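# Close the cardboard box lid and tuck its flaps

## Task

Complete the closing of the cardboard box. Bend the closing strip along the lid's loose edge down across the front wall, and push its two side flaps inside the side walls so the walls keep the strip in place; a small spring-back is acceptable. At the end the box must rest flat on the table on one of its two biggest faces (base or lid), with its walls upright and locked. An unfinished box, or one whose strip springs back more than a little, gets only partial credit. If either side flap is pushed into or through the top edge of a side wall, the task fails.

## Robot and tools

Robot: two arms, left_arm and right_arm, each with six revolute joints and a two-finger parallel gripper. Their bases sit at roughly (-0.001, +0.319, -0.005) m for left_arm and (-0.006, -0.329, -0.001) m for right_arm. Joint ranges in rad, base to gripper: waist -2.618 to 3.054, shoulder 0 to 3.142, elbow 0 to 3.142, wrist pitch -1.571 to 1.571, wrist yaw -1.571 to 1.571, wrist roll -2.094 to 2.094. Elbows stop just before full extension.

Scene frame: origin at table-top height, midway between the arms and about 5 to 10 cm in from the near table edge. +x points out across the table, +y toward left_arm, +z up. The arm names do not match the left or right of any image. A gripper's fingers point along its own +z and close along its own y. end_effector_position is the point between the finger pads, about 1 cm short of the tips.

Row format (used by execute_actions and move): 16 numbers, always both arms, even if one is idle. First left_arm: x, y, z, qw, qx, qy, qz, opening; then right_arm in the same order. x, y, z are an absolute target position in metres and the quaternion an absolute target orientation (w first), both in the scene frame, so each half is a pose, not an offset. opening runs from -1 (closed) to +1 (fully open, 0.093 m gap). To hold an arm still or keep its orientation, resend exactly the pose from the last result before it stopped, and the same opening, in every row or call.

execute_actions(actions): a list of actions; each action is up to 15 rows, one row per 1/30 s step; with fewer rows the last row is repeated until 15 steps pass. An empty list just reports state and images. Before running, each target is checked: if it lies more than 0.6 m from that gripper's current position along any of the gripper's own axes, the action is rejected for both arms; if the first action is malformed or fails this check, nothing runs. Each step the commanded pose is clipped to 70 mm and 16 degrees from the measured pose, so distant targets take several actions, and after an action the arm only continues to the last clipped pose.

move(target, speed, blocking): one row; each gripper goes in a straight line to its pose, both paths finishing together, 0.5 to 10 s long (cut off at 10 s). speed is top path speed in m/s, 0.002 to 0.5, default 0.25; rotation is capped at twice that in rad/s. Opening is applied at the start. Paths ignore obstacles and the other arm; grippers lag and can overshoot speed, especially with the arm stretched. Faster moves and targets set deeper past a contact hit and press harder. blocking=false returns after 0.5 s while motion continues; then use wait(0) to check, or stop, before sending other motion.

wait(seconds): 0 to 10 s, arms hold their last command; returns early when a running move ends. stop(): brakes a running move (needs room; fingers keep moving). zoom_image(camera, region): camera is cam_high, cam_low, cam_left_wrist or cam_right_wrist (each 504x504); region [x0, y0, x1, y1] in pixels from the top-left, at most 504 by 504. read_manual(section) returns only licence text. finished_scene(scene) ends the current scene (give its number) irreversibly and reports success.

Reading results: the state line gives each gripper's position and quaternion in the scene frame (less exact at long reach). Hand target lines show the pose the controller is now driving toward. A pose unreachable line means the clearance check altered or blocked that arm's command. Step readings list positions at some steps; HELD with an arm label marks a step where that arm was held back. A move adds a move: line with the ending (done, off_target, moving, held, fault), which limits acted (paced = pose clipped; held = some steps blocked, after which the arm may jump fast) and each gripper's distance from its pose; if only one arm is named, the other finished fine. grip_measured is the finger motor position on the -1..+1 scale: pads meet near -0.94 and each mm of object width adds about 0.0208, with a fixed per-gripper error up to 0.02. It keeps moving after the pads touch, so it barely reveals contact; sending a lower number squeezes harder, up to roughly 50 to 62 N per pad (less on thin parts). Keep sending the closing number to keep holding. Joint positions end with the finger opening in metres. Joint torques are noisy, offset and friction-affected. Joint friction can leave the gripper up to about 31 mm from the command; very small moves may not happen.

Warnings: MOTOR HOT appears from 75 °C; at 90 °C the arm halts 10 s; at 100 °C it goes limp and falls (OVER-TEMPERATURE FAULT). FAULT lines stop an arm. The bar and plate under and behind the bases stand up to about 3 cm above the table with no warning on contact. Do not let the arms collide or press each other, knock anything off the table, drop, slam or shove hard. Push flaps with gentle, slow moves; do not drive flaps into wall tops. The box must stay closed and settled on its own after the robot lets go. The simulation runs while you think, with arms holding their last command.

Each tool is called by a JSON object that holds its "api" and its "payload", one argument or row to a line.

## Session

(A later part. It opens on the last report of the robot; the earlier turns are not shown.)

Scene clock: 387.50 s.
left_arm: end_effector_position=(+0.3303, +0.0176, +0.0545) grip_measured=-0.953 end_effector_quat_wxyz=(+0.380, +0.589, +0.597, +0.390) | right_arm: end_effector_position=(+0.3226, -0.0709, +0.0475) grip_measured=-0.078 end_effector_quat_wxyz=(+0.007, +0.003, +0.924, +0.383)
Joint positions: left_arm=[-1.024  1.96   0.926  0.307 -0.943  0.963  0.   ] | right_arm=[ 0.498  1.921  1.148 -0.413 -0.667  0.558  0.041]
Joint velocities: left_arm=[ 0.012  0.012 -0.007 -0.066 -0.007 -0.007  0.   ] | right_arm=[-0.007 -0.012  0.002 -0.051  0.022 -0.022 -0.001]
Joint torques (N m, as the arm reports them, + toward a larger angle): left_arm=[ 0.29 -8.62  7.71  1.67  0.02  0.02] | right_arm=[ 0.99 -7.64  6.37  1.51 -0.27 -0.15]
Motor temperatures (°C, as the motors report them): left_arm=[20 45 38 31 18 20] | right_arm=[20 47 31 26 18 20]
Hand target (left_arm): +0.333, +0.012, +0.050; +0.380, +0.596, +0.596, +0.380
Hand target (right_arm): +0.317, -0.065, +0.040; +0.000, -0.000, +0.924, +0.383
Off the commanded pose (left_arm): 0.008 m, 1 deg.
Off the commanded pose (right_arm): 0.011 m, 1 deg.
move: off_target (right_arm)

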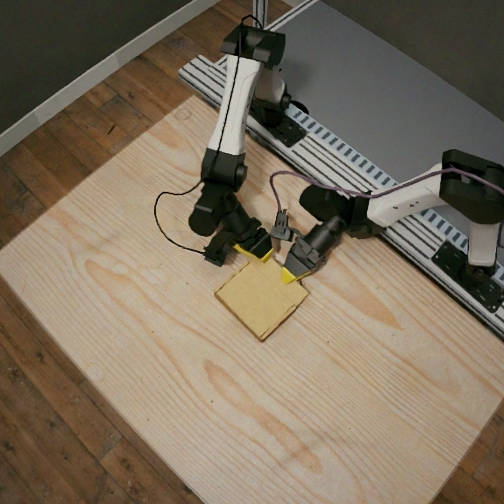

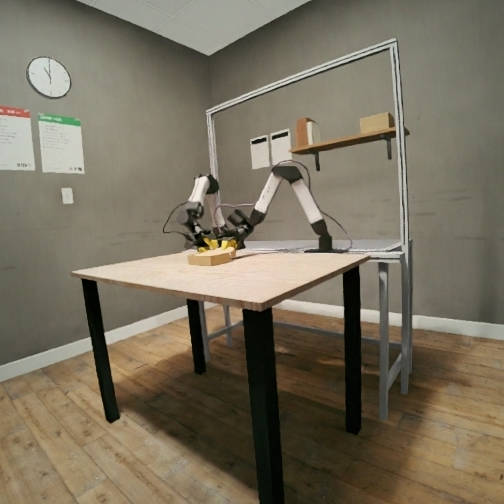

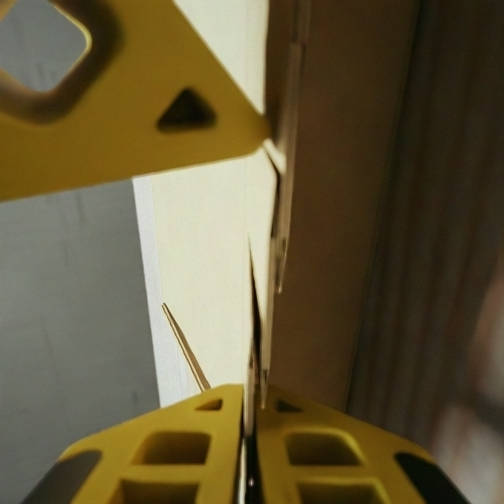

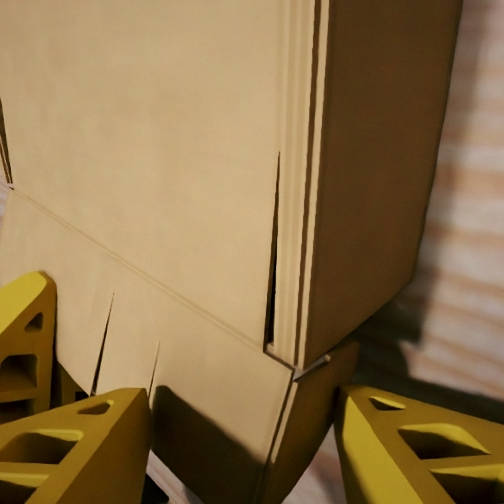

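{"api": "execute_actions", "payload": {
  "actions": [
    [[0.333,0.012,0.050,0.380,0.596,0.596,0.380,-0.96, 0.317,-0.065,0.044,0,0,0.924,0.383,-0.17]],
    [[0.333,0.012,0.050,0.380,0.596,0.596,0.380,-0.96, 0.317,-0.065,0.046,0,0,0.924,0.383,-0.26]],
    [[0.333,0.012,0.050,0.380,0.596,0.596,0.380,-0.96, 0.317,-0.066,0.048,0,0,0.924,0.383,-0.34]]
  ]
}}

{"api": "move", "payload": {
  "target": [0.333,0.012,0.050,0.380,0.596,0.596,0.380,-0.96, 0.317,-0.069,0.055,0,0,0.897,0.442,-0.44],
  "speed": 0.04
}}

Scene clock: 398.63 s.
left_arm: end_effector_position=(+0.3303, +0.0176, +0.0545) grip_measured=-0.953 end_effector_quat_wxyz=(+0.380, +0.589, +0.597, +0.390) | right_arm: end_effector_position=(+0.3222, -0.0691, +0.0486) grip_measured=-0.338 end_effector_quat_wxyz=(+0.006, +0.002, +0.922, +0.386)
Joint positions: left_arm=[-1.024  1.96   0.926  0.307 -0.943  0.963  0.   ] | right_arm=[ 0.5    1.921  1.148 -0.408 -0.674  0.562  0.029]
Joint velocities: left_arm=[ 0.017 -0.002  0.002 -0.051 -0.007  0.007  0.   ] | right_arm=[-0.002  0.002  0.002 -0.022 -0.051 -0.022  0.001]
Joint torques (N m, as the arm reports them, + toward a larger angle): left_arm=[ 0.3  -8.53  7.66  1.68 -0.02  0.04] | right_arm=[ 0.8  -8.83  7.78  1.18 -0.21 -0.15]
Motor temperatures (°C, as the motors report them): left_arm=[20 45 38 32 18 20] | right_arm=[20 47 31 26 18 20]
Hand target (left_arm): +0.333, +0.012, +0.050; +0.380, +0.596, +0.596, +0.380
Hand target (right_arm): +0.317, -0.066, +0.048; -0.000, +0.000, +0.924, +0.383
Off the commanded pose (left_arm): 0.008 m, 1 deg.
Off the commanded pose (right_arm): 0.006 m, 1 deg.
Step readings (end_effector_position; steps 1 to 15: 1st action; 16 to 30: 2nd action; 31 to 45: 3rd action):
0: left_arm (+0.3303, +0.0176, +0.0545) | right_arm (+0.3226, -0.0709, +0.0475)
1: left_arm (+0.3303, +0.0176, +0.0545) | right_arm (+0.3225, -0.0709, +0.0475)
2: left_arm (+0.3303, +0.0176, +0.0545) | right_arm (+0.3225, -0.0707, +0.0476)
4: left_arm (+0.3303, +0.0176, +0.0545) | right_arm (+0.3225, -0.0704, +0.0477)
8: left_arm (+0.3303, +0.0176, +0.0545) | right_arm (+0.3225, -0.0704, +0.0477)
15: left_arm (+0.3303, +0.0176, +0.0545) | right_arm (+0.3225, -0.0704, +0.0477)
16: left_arm (+0.3303, +0.0176, +0.0545) | right_arm (+0.3224, -0.0703, +0.0478)
17: left_arm (+0.3303, +0.0176, +0.0545) | right_arm (+0.3223, -0.0700, +0.0480)
19: left_arm (+0.3303, +0.0176, +0.0545) | right_arm (+0.3223, -0.0696, +0.0481)
23: left_arm (+0.3303, +0.0176, +0.0545) | right_arm (+0.3223, -0.0696, +0.0481)
30: left_arm (+0.3303, +0.0176, +0.0545) | right_arm (+0.3223, -0.0696, +0.0481)
31: left_arm (+0.3303, +0.0176, +0.0545) | right_arm (+0.3222, -0.0695, +0.0482)
32: left_arm (+0.3303, +0.0176, +0.0545) | right_arm (+0.3222, -0.0693, +0.0484)
34: left_arm (+0.3303, +0.0176, +0.0545) | right_arm (+0.3222, -0.0691, +0.0486)
38: left_arm (+0.3303, +0.0176, +0.0545) | right_arm (+0.3222, -0.0691, +0.0486)
45: end_effector_position above

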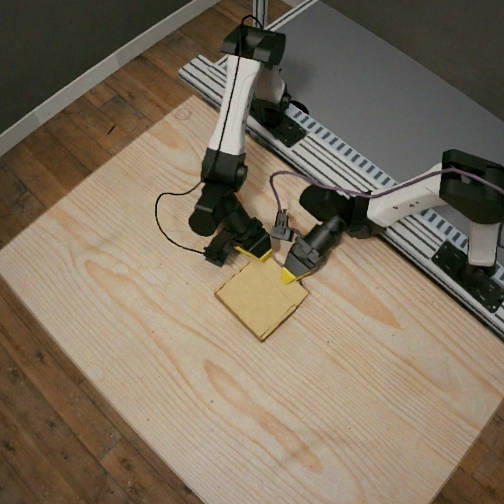

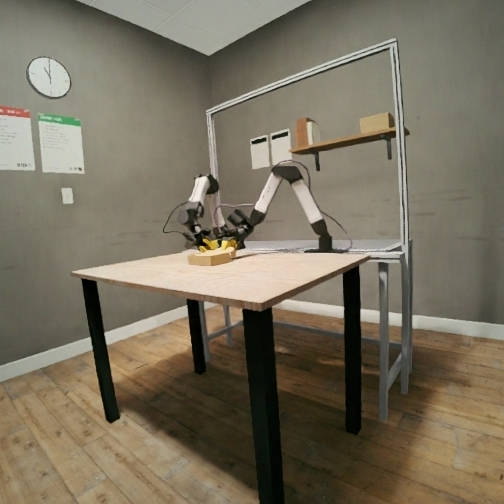

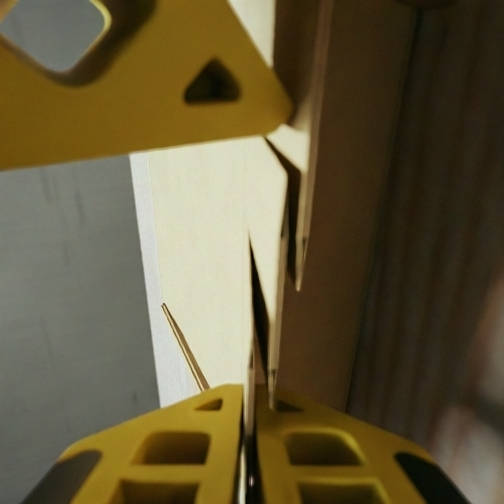

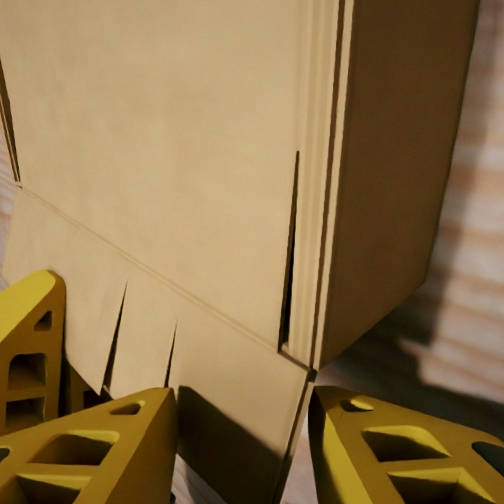

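Scene clock: 400.40 s.
left_arm: end_effector_position=(+0.3304, +0.0176, +0.0547) grip_measured=-0.953 end_effector_quat_wxyz=(+0.380, +0.589, +0.597, +0.390) | right_arm: end_effector_position=(+0.3213, -0.0686, +0.0512) grip_measured=-0.438 end_effector_quat_wxyz=(+0.004, -0.001, +0.901, +0.433)
Joint positions: left_arm=[-1.024  1.96   0.926  0.308 -0.944  0.963  0.   ] | right_arm=[ 0.471  1.921  1.096 -0.314 -0.776  0.566  0.024]
Joint velocities: left_arm=[-0.012 -0.007  0.002 -0.066 -0.022 -0.007  0.   ] | right_arm=[-0.007 -0.007 -0.022  0.007 -0.037  0.007  0.   ]
Joint torques (N m, as the arm reports them, + toward a larger angle): left_arm=[ 0.32 -8.5   7.7   1.63 -0.03  0.03] | right_arm=[-0.5  -9.72  5.96  1.39 -0.47 -0.1 ]
Motor temperatures (°C, as the motors report them): left_arm=[20 46 38 32 18 20] | right_arm=[20 47 31 26 18 20]
Hand target (left_arm): +0.333, +0.012, +0.050; +0.380, +0.596, +0.596, +0.380
Hand target (right_arm): +0.317, -0.069, +0.055; +0.000, -0.000, +0.897, +0.442
Off the commanded pose (left_arm): 0.008 m, 1 deg.
Off the commanded pose (right_arm): 0.006 m, 1 deg.
move: done

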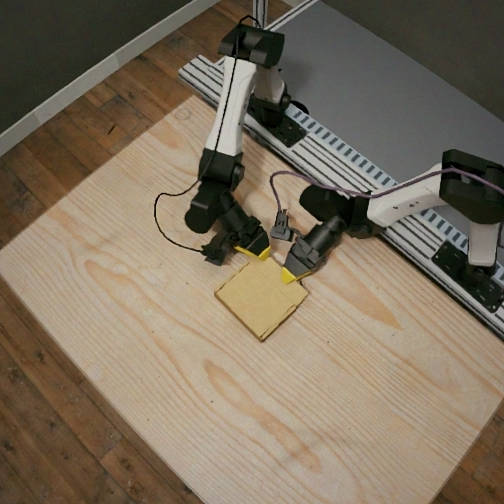

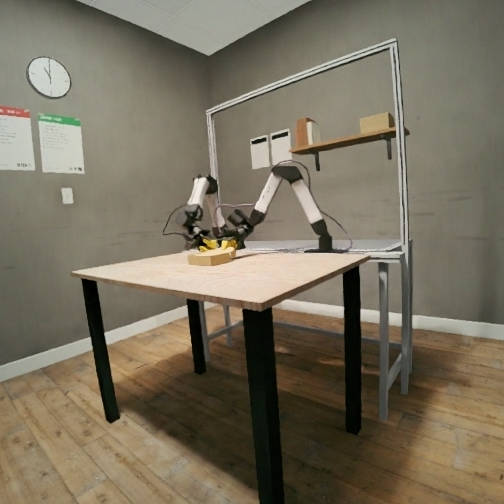

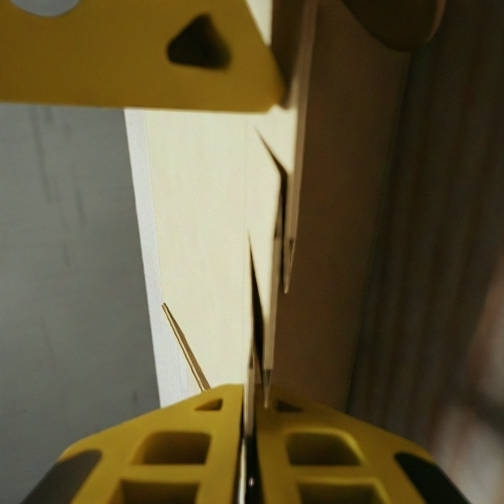

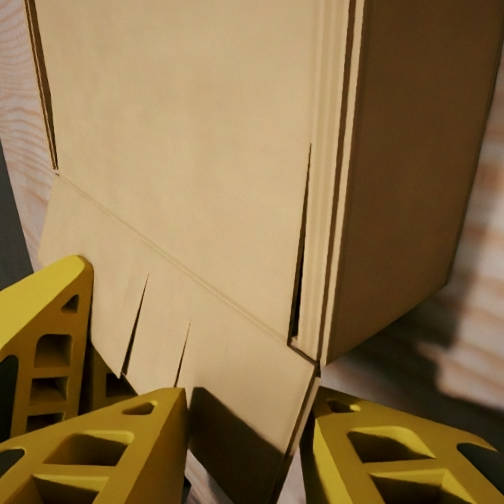

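{"api": "move", "payload": {
  "target": [0.333,0.012,0.050,0.380,0.596,0.596,0.380,-0.96, 0.317,-0.073,0.056,0,0,0.866,0.5,-0.56],
  "speed": 0.04
}}

{"api": "execute_actions", "payload": {
  "actions": [
    [[0.333,0.012,0.050,0.380,0.596,0.596,0.380,-0.96, 0.317,-0.073,0.054,0,0,0.866,0.5,-0.64]]
  ]
}}

Scene clock: 407.40 s.
left_arm: end_effector_position=(+0.3308, +0.0174, +0.0557) grip_measured=-0.953 end_effector_quat_wxyz=(+0.382, +0.587, +0.597, +0.391) | right_arm: end_effector_position=(+0.3198, -0.0726, +0.0545) grip_measured=-0.558 end_effector_quat_wxyz=(+0.003, +0.000, +0.871, +0.490)
Joint positions: left_arm=[-1.024  1.96   0.926  0.314 -0.947  0.964  0.   ] | right_arm=[ 0.427  1.921  1.018 -0.173 -0.903  0.588  0.018]
Joint velocities: left_arm=[-0.012  0.012 -0.002  0.007 -0.051 -0.037  0.   ] | right_arm=[ 0.002 -0.012 -0.012 -0.037 -0.081  0.007 -0.001]
Joint torques (N m, as the arm reports them, + toward a larger angle): left_arm=[ 0.36 -8.62  7.81  1.62  0.01  0.01] | right_arm=[-0.53 -8.58  6.05  1.5  -0.49 -0.19]
Motor temperatures (°C, as the motors report them): left_arm=[20 46 38 32 18 20] | right_arm=[20 49 30 26 18 20]
Hand target (left_arm): +0.333, +0.012, +0.050; +0.380, +0.596, +0.596, +0.380
Hand target (right_arm): +0.317, -0.073, +0.056; +0.000, +0.000, +0.866, +0.500
Off the commanded pose (left_arm): 0.008 m, 2 deg.
Off the commanded pose (right_arm): 0.003 m, 1 deg.
move: done

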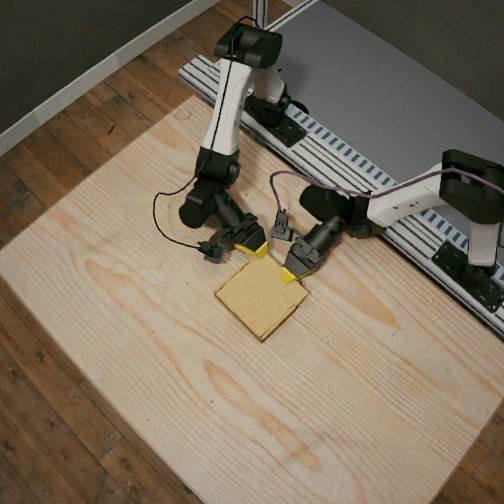

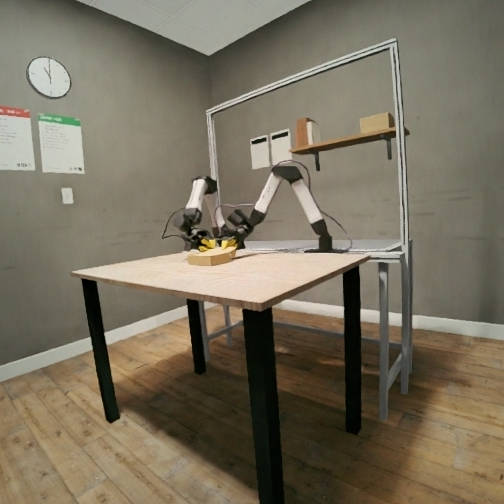

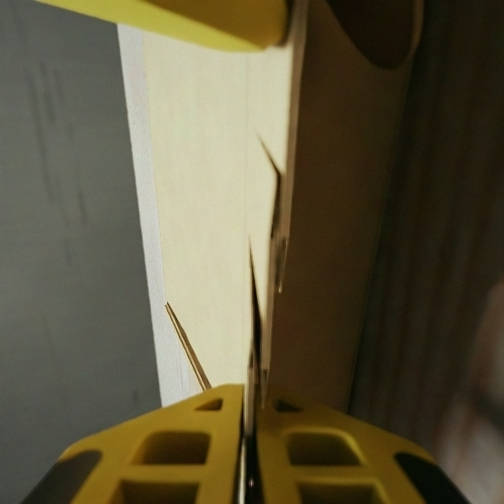

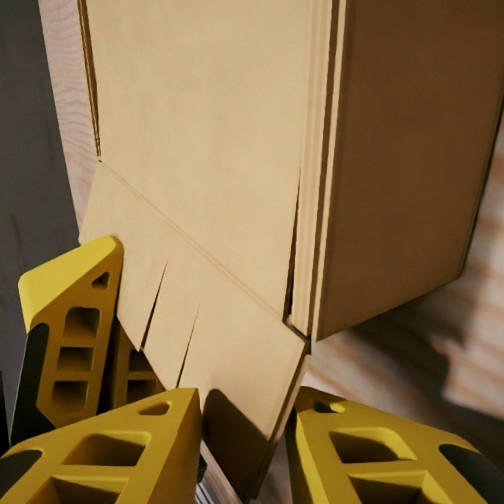

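Scene clock: 407.90 s.
left_arm: end_effector_position=(+0.3308, +0.0174, +0.0557) grip_measured=-0.953 end_effector_quat_wxyz=(+0.382, +0.587, +0.597, +0.391) | right_arm: end_effector_position=(+0.3197, -0.0730, +0.0541) grip_measured=-0.637 end_effector_quat_wxyz=(+0.003, +0.001, +0.871, +0.491)
Joint positions: left_arm=[-1.024  1.96   0.926  0.314 -0.947  0.964  0.   ] | right_arm=[ 0.425  1.921  1.014 -0.168 -0.906  0.591  0.015]
Joint velocities: left_arm=[ 0.017 -0.002 -0.012 -0.007 -0.007 -0.037  0.   ] | right_arm=[ 0.002  0.002 -0.007  0.022 -0.007  0.007 -0.   ]
Joint torques (N m, as the arm reports them, + toward a larger angle): left_arm=[ 0.29 -8.6   7.8   1.58  0.    0.03] | right_arm=[-0.58 -8.26  5.98  1.57 -0.54 -0.18]
Motor temperatures (°C, as the motors report them): left_arm=[20 46 38 32 18 20] | right_arm=[20 49 30 26 18 20]
Hand target (left_arm): +0.333, +0.012, +0.050; +0.380, +0.596, +0.596, +0.380
Hand target (right_arm): +0.317, -0.073, +0.054; -0.000, -0.000, +0.866, +0.500
Off the commanded pose (left_arm): 0.008 m, 2 deg.
Off the commanded pose (right_arm): 0.003 m, 1 deg.
Step readings (end_effector_position):
0: left_arm (+0.3308, +0.0174, +0.0557) | right_arm (+0.3198, -0.0726, +0.0545)
1: left_arm (+0.3308, +0.0174, +0.0557) | right_arm (+0.3198, -0.0726, +0.0545)
2: left_arm (+0.3308, +0.0174, +0.0557) | right_arm (+0.3197, -0.0726, +0.0545)
4: left_arm (+0.3308, +0.0174, +0.0557) | right_arm (+0.3198, -0.0730, +0.0543)
8: left_arm (+0.3308, +0.0174, +0.0557) | right_arm (+0.3197, -0.0730, +0.0542)
15: end_effector_position above

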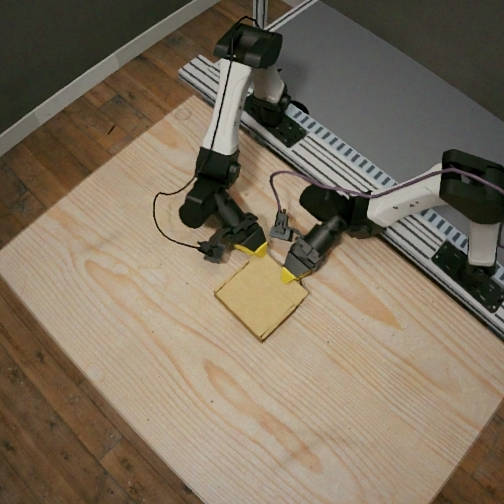

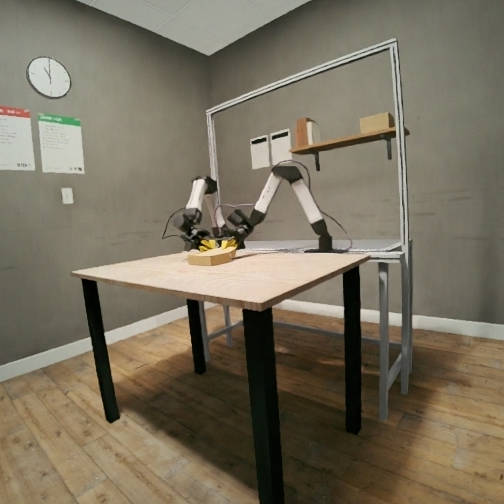

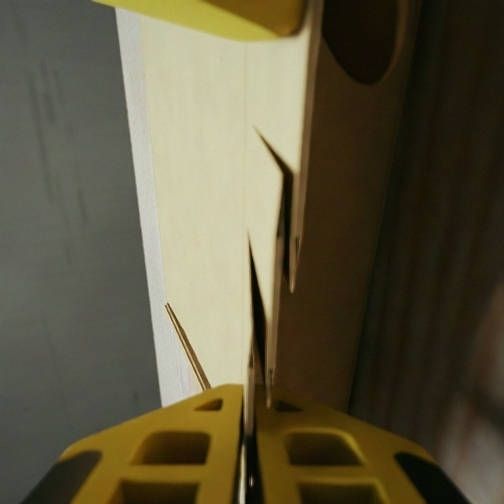

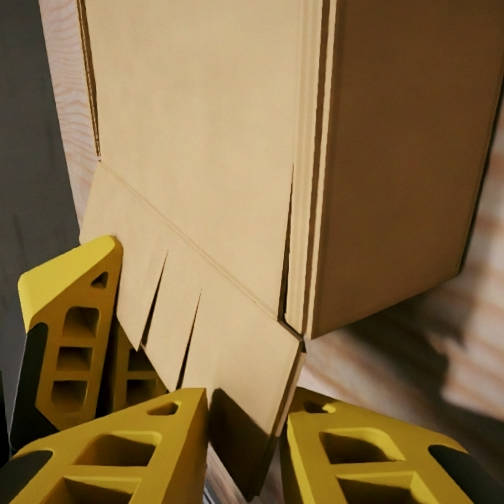

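{"api": "execute_actions", "payload": {
  "actions": [
    [[0.333,0.012,0.050,0.380,0.596,0.596,0.380,-0.96, 0.317,-0.073,0.054,0,0,0.866,0.5,-0.52],[0.333,0.012,0.050,0.380,0.596,0.596,0.380,-0.96, 0.317,-0.073,0.054,0,0,0.866,0.5,-0.44],[0.333,0.012,0.050,0.380,0.596,0.596,0.380,-0.96, 0.317,-0.073,0.054,0,0,0.866,0.5,-0.36],[0.333,0.012,0.050,0.380,0.596,0.596,0.380,-0.96, 0.317,-0.073,0.054,0,0,0.866,0.5,-0.28],[0.333,0.012,0.050,0.380,0.596,0.596,0.380,-0.96, 0.317,-0.073,0.054,0,0,0.866,0.5,-0.20],[0.333,0.012,0.050,0.380,0.596,0.596,0.380,-0.96, 0.317,-0.073,0.054,0,0,0.866,0.5,-0.12],[0.333,0.012,0.050,0.380,0.596,0.596,0.380,-0.96, 0.317,-0.073,0.054,0,0,0.866,0.5,-0.05],[0.333,0.012,0.050,0.380,0.596,0.596,0.380,-0.96, 0.317,-0.073,0.054,0,0,0.866,0.5,0.0]]
  ]
}}

{"api": "move", "payload": {
  "target": [0.333,0.012,0.048,0.380,0.596,0.596,0.380,-0.44, 0.317,-0.135,0.085,0,0,0.866,0.5,0.0],
  "speed": 0.05
}}

{"api": "move", "payload": {
  "target": [0.258,-0.016,0.058,0.380,0.596,0.596,0.380,-0.44, 0.30,-0.22,0.12,0,0,0.866,0.5,0.0],
  "speed": 0.06
}}

Scene clock: 422.23 s.
left_arm: end_effector_position=(+0.3308, +0.0173, +0.0556) grip_measured=-0.953 end_effector_quat_wxyz=(+0.382, +0.587, +0.597, +0.391) | right_arm: end_effector_position=(+0.3187, -0.0722, +0.0554) grip_measured=-0.001 end_effector_quat_wxyz=(+0.000, +0.000, +0.869, +0.495)
Joint positions: left_arm=[-1.024  1.96   0.926  0.314 -0.947  0.964  0.   ] | right_arm=[ 0.425  1.921  1.014 -0.168 -0.916  0.591  0.045]
Joint velocities: left_arm=[-0.007 -0.002  0.032  0.022 -0.007 -0.007  0.   ] | right_arm=[-0.017 -0.012  0.007 -0.037 -0.007  0.066  0.   ]
Joint torques (N m, as the arm reports them, + toward a larger angle): left_arm=[ 0.34 -8.53  7.74  1.58  0.    0.01] | right_arm=[-0.55 -8.28  6.    1.56 -0.44 -0.17]
Motor temperatures (°C, as the motors report them): left_arm=[20 45 38 32 18 20] | right_arm=[20 49 30 26 18 20]
Hand target (left_arm): +0.333, +0.012, +0.050; +0.380, +0.596, +0.596, +0.380
Hand target (right_arm): +0.317, -0.073, +0.054; -0.000, +0.000, +0.866, +0.500
Off the commanded pose (left_arm): 0.008 m, 2 deg.
Off the commanded pose (right_arm): 0.002 m, 1 deg.
Step readings (end_effector_position):
0: left_arm (+0.3308, +0.0174, +0.0557) | right_arm (+0.3197, -0.0730, +0.0541)
1: left_arm (+0.3308, +0.0174, +0.0557) | right_arm (+0.3196, -0.0730, +0.0542)
2: left_arm (+0.3308, +0.0174, +0.0557) | right_arm (+0.3195, -0.0729, +0.0544)
4: left_arm (+0.3308, +0.0174, +0.0557) | right_arm (+0.3192, -0.0727, +0.0547)
8: left_arm (+0.3308, +0.0173, +0.0556) | right_arm (+0.3189, -0.0724, +0.0552)
15: end_effector_position above

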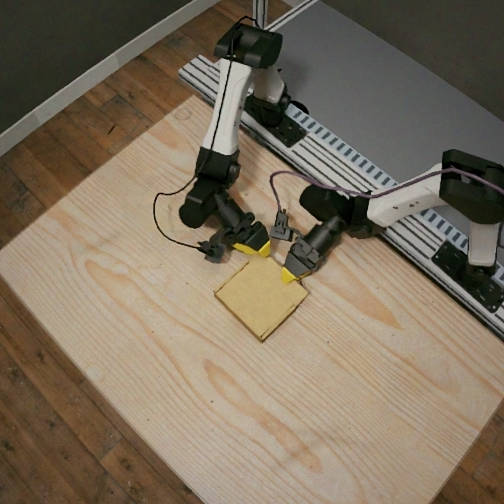

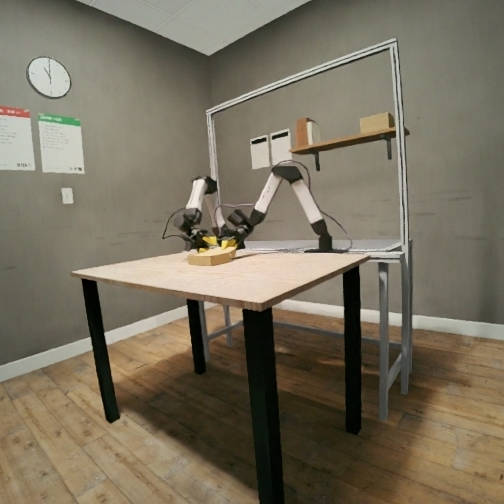

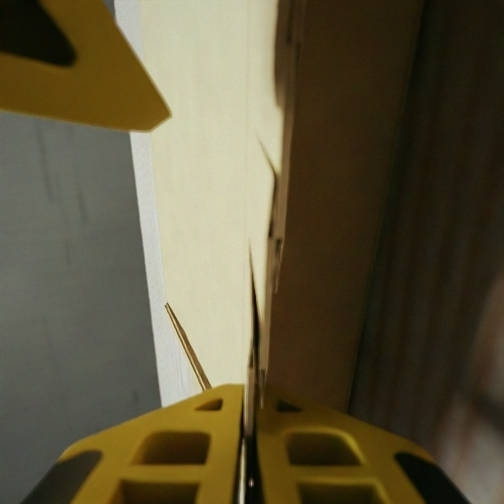

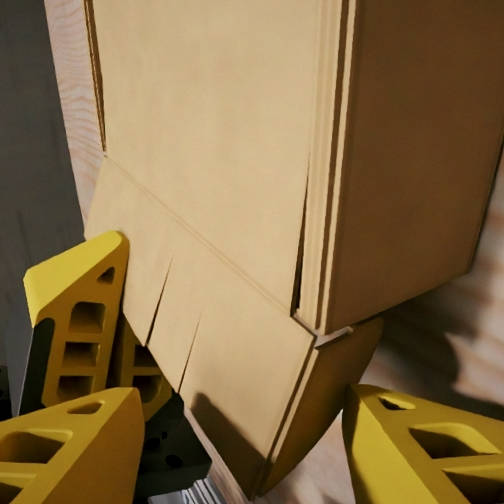

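Scene clock: 424.10 s.
left_arm: end_effector_position=(+0.3295, +0.0149, +0.0476) grip_measured=-0.442 end_effector_quat_wxyz=(+0.378, +0.597, +0.595, +0.383) | right_arm: end_effector_position=(+0.3119, -0.1339, +0.0741) grip_measured=-0.001 end_effector_quat_wxyz=(-0.013, +0.010, +0.869, +0.495)
Joint positions: left_arm=[-1.024  1.975  0.926  0.314 -0.925  0.964  0.024] | right_arm=[ 0.252  1.849  1.047 -0.523 -0.985  0.324  0.045]
Joint velocities: left_arm=[ 0.002  0.012 -0.007 -0.007 -0.022  0.037 -0.   ] | right_arm=[ 0.002 -0.007 -0.002 -0.022 -0.022  0.007 -0.   ]
Joint torques (N m, as the arm reports them, + toward a larger angle): left_arm=[ 0.35 -9.37  7.61  1.69 -0.19  0.  ] | right_arm=[-0.72 -8.9   9.56  0.82 -0.49 -0.3 ]
Motor temperatures (°C, as the motors report them): left_arm=[20 46 38 32 18 20] | right_arm=[20 49 30 26 18 20]
Hand target (left_arm): +0.333, +0.012, +0.048; +0.380, +0.596, +0.596, +0.380
Hand target (right_arm): +0.316, -0.135, +0.085; -0.001, -0.000, +0.866, +0.501
Off the commanded pose (left_arm): 0.005 m, 0 deg.
Off the commanded pose (right_arm): 0.012 m, 2 deg.
move: off_target (right_arm)

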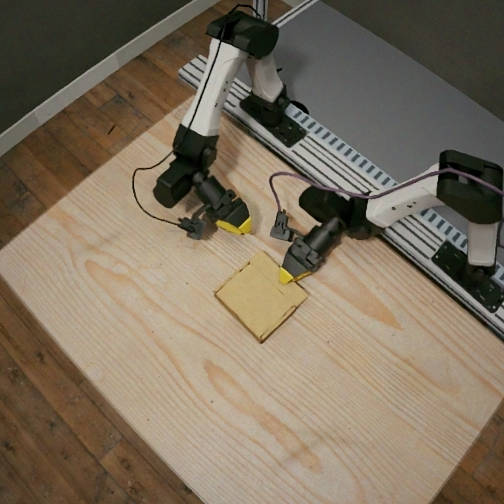

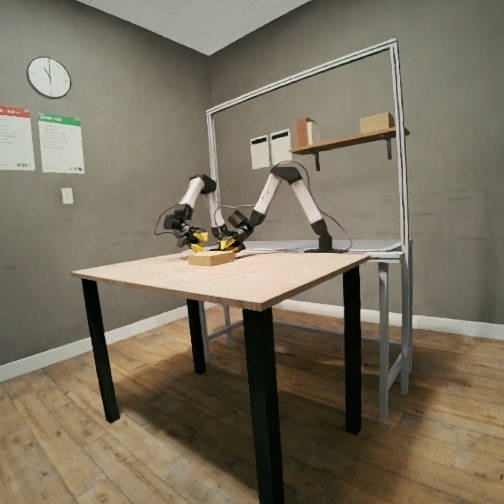

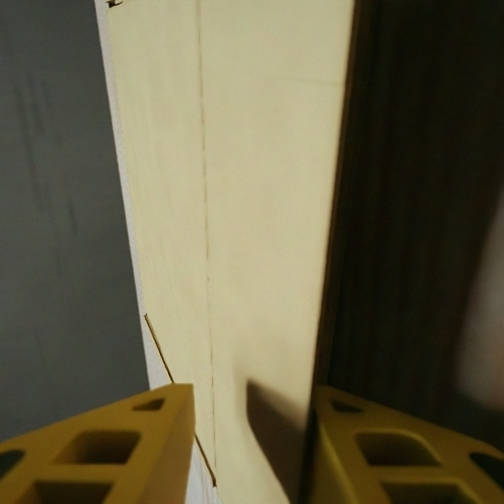

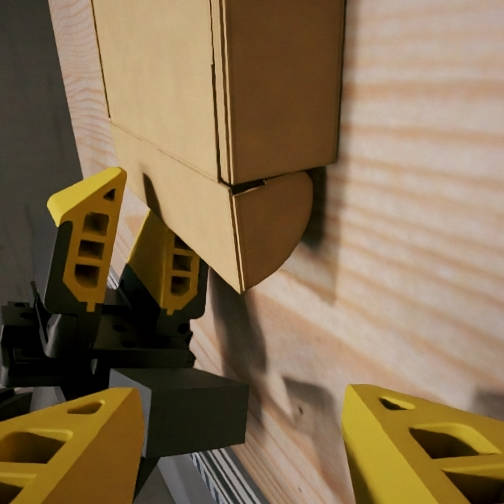

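Scene clock: 426.27 s.
left_arm: end_effector_position=(+0.2585, -0.0087, +0.0434) grip_measured=-0.442 end_effector_quat_wxyz=(+0.366, +0.608, +0.591, +0.384) | right_arm: end_effector_position=(+0.2968, -0.2176, +0.1127) grip_measured=-0.001 end_effector_quat_wxyz=(-0.011, +0.005, +0.867, +0.498)
Joint positions: left_arm=[-1.235  1.975  0.982 -0.019 -1.052  0.673  0.024] | right_arm=[-0.011  1.813  1.184 -1.103 -1.004 -0.169  0.045]
Joint velocities: left_arm=[-0.012  0.007  0.012 -0.081 -0.022 -0.051  0.   ] | right_arm=[-0.002  0.017 -0.002 -0.007 -0.022 -0.022 -0.001]
Joint torques (N m, as the arm reports them, + toward a larger angle): left_arm=[ -0.75 -11.45   8.62   1.19  -0.46  -0.07] | right_arm=[-0.77 -7.94  9.3  -0.01 -0.5  -0.31]
Motor temperatures (°C, as the motors report them): left_arm=[20 46 38 31 18 20] | right_arm=[20 50 30 26 18 20]
Hand target (left_arm): +0.259, -0.017, +0.058; +0.382, +0.596, +0.595, +0.380
Hand target (right_arm): +0.300, -0.219, +0.121; -0.001, -0.000, +0.866, +0.501
Off the commanded pose (left_arm): 0.016 m, 2 deg.
Off the commanded pose (right_arm): 0.008 m, 1 deg.
move: off_target (left_arm)

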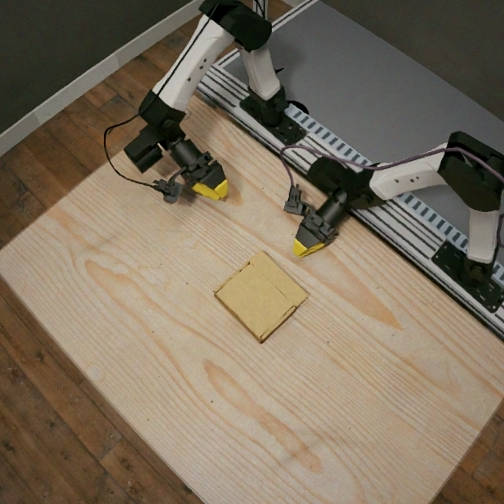

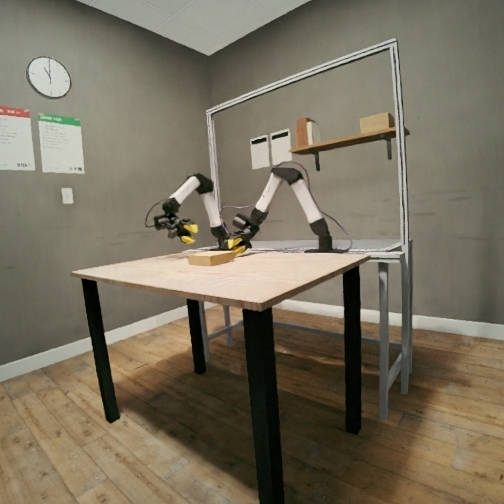

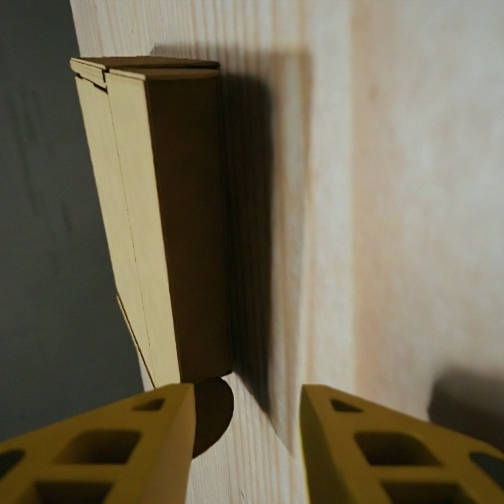

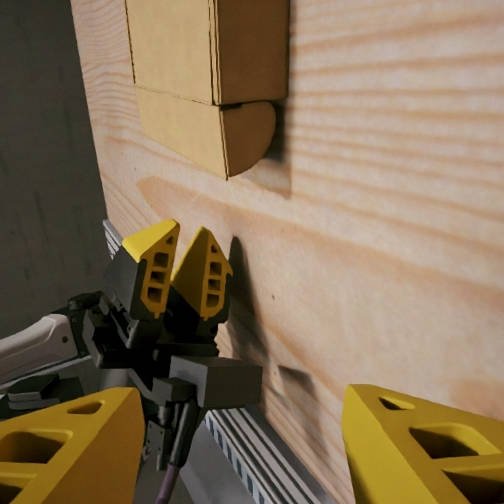

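{"api": "zoom_image", "payload": {
  "camera": "cam_left_wrist",
  "region": [60, 30, 240, 110]
}}

Region (60, 30, 240, 110) of cam_left_wrist's 504x504 image, scaled by 2.800, with more detail than that image has.

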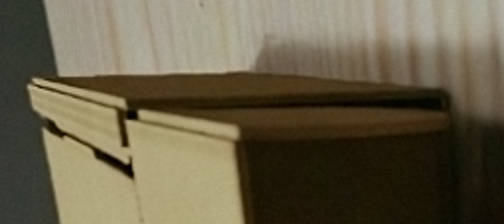

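{"api": "zoom_image", "payload": {
  "camera": "cam_high",
  "region": [270, 270, 320, 320]
}}

{"api": "zoom_image", "payload": {
  "camera": "cam_left_wrist",
  "region": [140, 340, 260, 470]
}}

Region (270, 270, 320, 320) of cam_high's 504x504 image, scaled by 10.080, with more detail than that image has.

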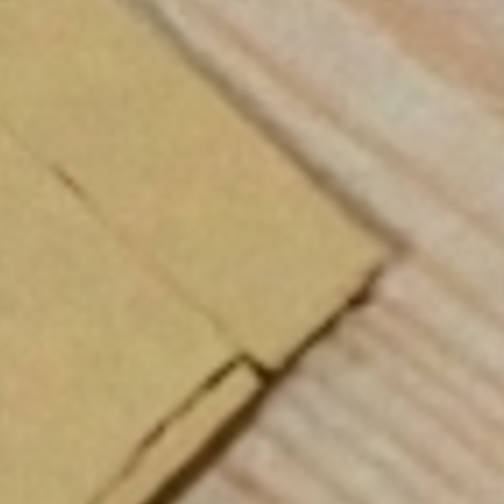

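Region (140, 340, 260, 470) of cam_left_wrist's 504x504 image, scaled by 3.877, with more detail than that image has; it fills the left 465 columns of this view, and the rest is white.

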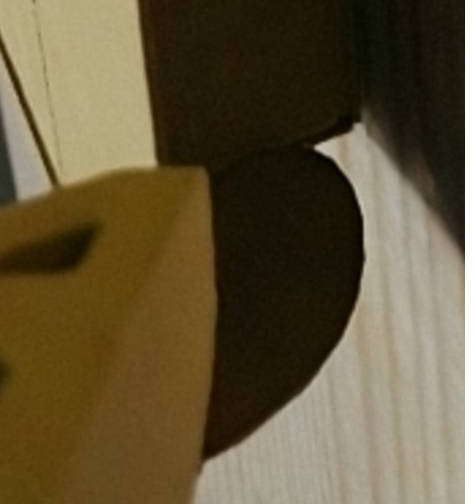

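{"api": "move", "payload": {
  "target": [0.285,-0.006,0.115,0.0308,0.7064,0.7064,0.0308,0.0, 0.30,-0.22,0.12,0,0,0.866,0.5,0.0],
  "speed": 0.3
}}

{"api": "move", "payload": {
  "target": [0.346,-0.006,0.075,0.0308,0.7064,0.7064,0.0308,0.0, 0.30,-0.22,0.12,0,0,0.866,0.5,0.0],
  "speed": 0.07
}}

Scene clock: 460.20 s.
left_arm: end_effector_position=(+0.2868, -0.0058, +0.1081) grip_measured=-0.002 end_effector_quat_wxyz=(+0.029, +0.706, +0.707, +0.037) | right_arm: end_effector_position=(+0.2963, -0.2175, +0.1128) grip_measured=-0.001 end_effector_quat_wxyz=(-0.011, +0.005, +0.867, +0.498)
Joint positions: left_arm=[-0.864  2.169  2.03  -1.376 -0.1    0.681  0.045] | right_arm=[-0.011  1.813  1.184 -1.106 -1.004 -0.172  0.045]
Joint velocities: left_arm=[-0.012 -0.007 -0.017 -0.037 -0.022 -0.022  0.001] | right_arm=[-0.007 -0.002 -0.012 -0.007 -0.007 -0.007 -0.   ]
Joint torques (N m, as the arm reports them, + toward a larger angle): left_arm=[ -0.1  -11.88   9.52   0.39   0.07   0.15] | right_arm=[-0.93 -7.9   9.2   0.03 -0.48 -0.31]
Motor temperatures (°C, as the motors report them): left_arm=[20 51 39 29 18 20] | right_arm=[20 49 32 24 19 20]
Hand target (left_arm): +0.287, -0.008, +0.113; +0.031, +0.709, +0.704, +0.032
Hand target (right_arm): +0.300, -0.220, +0.120; +0.000, +0.000, +0.866, +0.500
Off the commanded pose (left_arm): 0.007 m, 1 deg.
Off the commanded pose (right_arm): 0.008 m, 1 deg.
move: done

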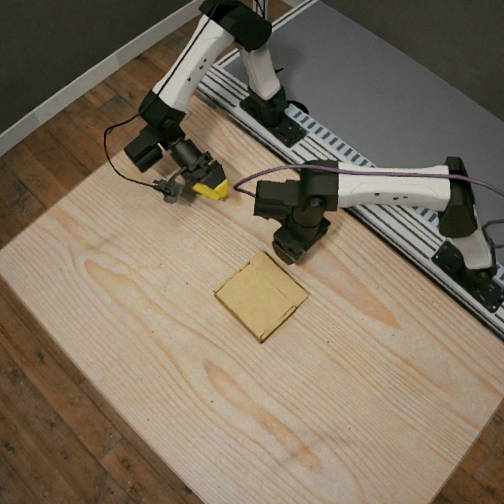

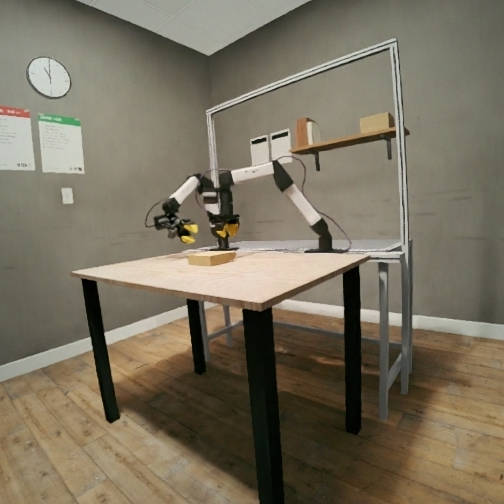

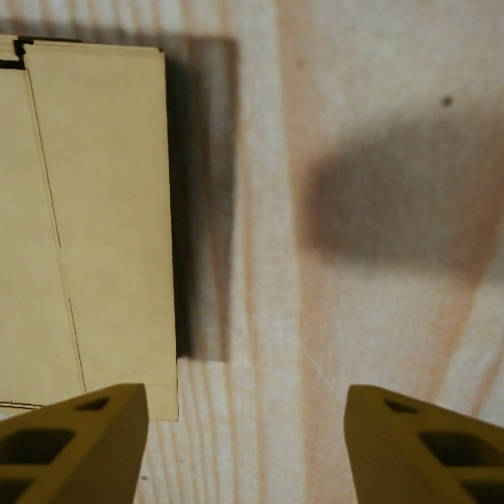

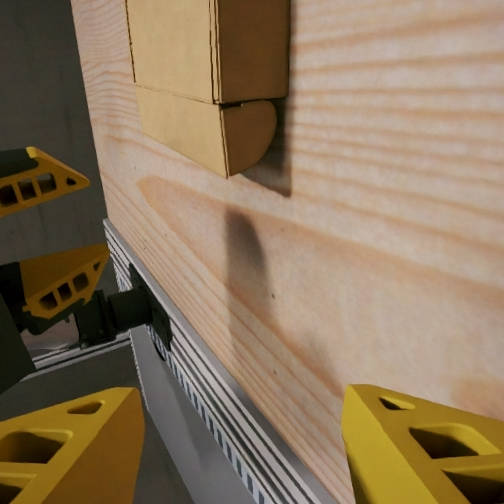

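Scene clock: 461.50 s.
left_arm: end_effector_position=(+0.3402, +0.0021, +0.0690) grip_measured=-0.002 end_effector_quat_wxyz=(+0.013, +0.704, +0.709, +0.037) | right_arm: end_effector_position=(+0.2963, -0.2175, +0.1128) grip_measured=-0.001 end_effector_quat_wxyz=(-0.011, +0.005, +0.867, +0.498)
Joint positions: left_arm=[-0.759  2.351  2.181 -1.37  -0.093  0.779  0.045] | right_arm=[-0.011  1.813  1.184 -1.106 -1.004 -0.172  0.045]
Joint velocities: left_arm=[-0.002 -0.012  0.017 -0.037  0.007 -0.081 -0.   ] | right_arm=[ 0.012 -0.012  0.002 -0.007 -0.007 -0.007 -0.   ]
Joint torques (N m, as the arm reports them, + toward a larger angle): left_arm=[ -0.04 -13.52   9.4    0.56   0.11   0.13] | right_arm=[-0.91 -7.9   9.18  0.03 -0.49 -0.3 ]
Motor temperatures (°C, as the motors report them): left_arm=[20 51 39 29 18 20] | right_arm=[20 49 32 24 19 20]
Hand target (left_arm): +0.346, -0.005, +0.075; +0.030, +0.707, +0.706, +0.031
Hand target (right_arm): +0.300, -0.220, +0.120; +0.000, +0.000, +0.866, +0.500
Off the commanded pose (left_arm): 0.012 m, 2 deg.
Off the commanded pose (right_arm): 0.008 m, 1 deg.
move: off_target (left_arm)

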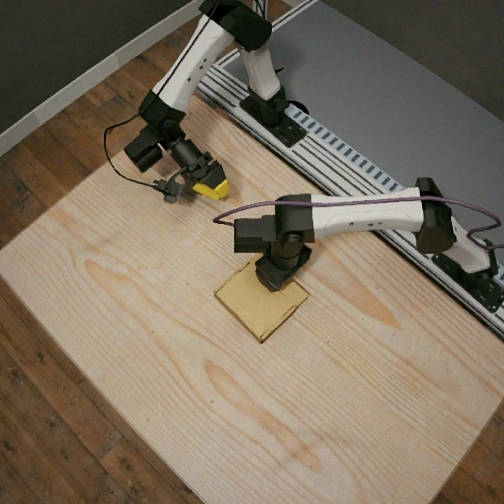

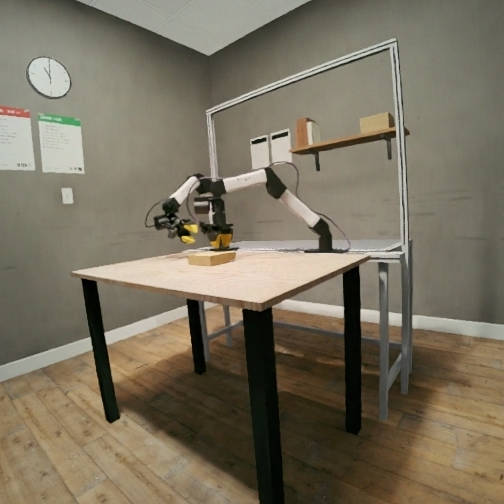

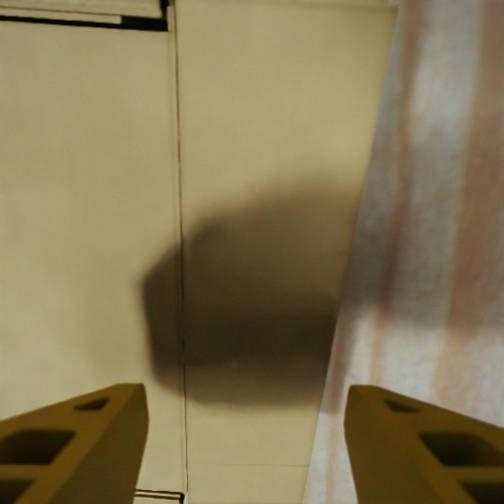

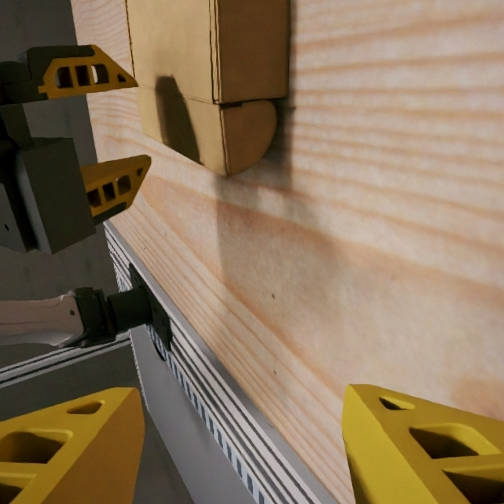

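{"api": "move", "payload": {
  "target": [0.363,-0.012,0.060,0.0308,0.7064,0.7064,0.0308,0.0, 0.30,-0.22,0.12,0,0,0.866,0.5,0.0],
  "speed": 0.03
}}

Scene clock: 475.20 s.
left_arm: end_effector_position=(+0.3591, -0.0082, +0.0545) grip_measured=-0.002 end_effector_quat_wxyz=(+0.021, +0.705, +0.708, +0.036) | right_arm: end_effector_position=(+0.2963, -0.2175, +0.1128) grip_measured=-0.001 end_effector_quat_wxyz=(-0.011, +0.005, +0.867, +0.498)
Joint positions: left_arm=[-0.745  2.447  2.295 -1.37  -0.091  0.796  0.045] | right_arm=[-0.011  1.813  1.184 -1.106 -1.004 -0.172  0.045]
Joint velocities: left_arm=[-0.002 -0.012  0.027 -0.066  0.037  0.022  0.001] | right_arm=[-0.017  0.002  0.002 -0.022 -0.037  0.007  0.001]
Joint torques (N m, as the arm reports them, + toward a larger angle): left_arm=[  0.23 -14.06   9.39   0.5    0.06   0.15] | right_arm=[-0.94 -7.9   9.18  0.03 -0.48 -0.3 ]
Motor temperatures (°C, as the motors report them): left_arm=[20 55 40 28 18 20] | right_arm=[20 49 32 23 19 20]
Hand target (left_arm): +0.363, -0.012, +0.060; +0.031, +0.706, +0.707, +0.031
Hand target (right_arm): +0.300, -0.220, +0.120; +0.000, +0.000, +0.866, +0.500
Off the commanded pose (left_arm): 0.008 m, 1 deg.
Off the commanded pose (right_arm): 0.008 m, 1 deg.
move: done

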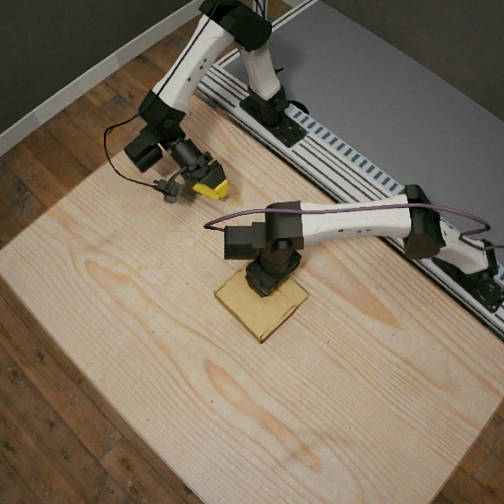

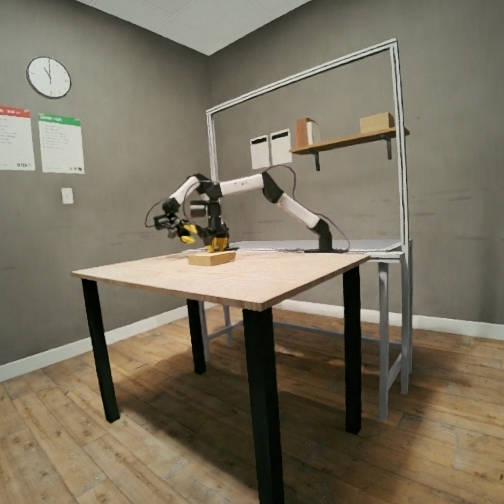

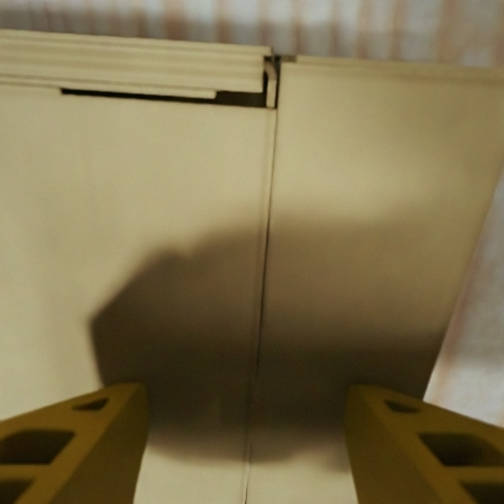

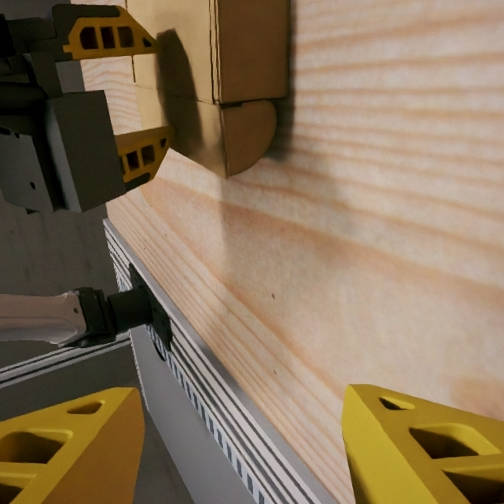

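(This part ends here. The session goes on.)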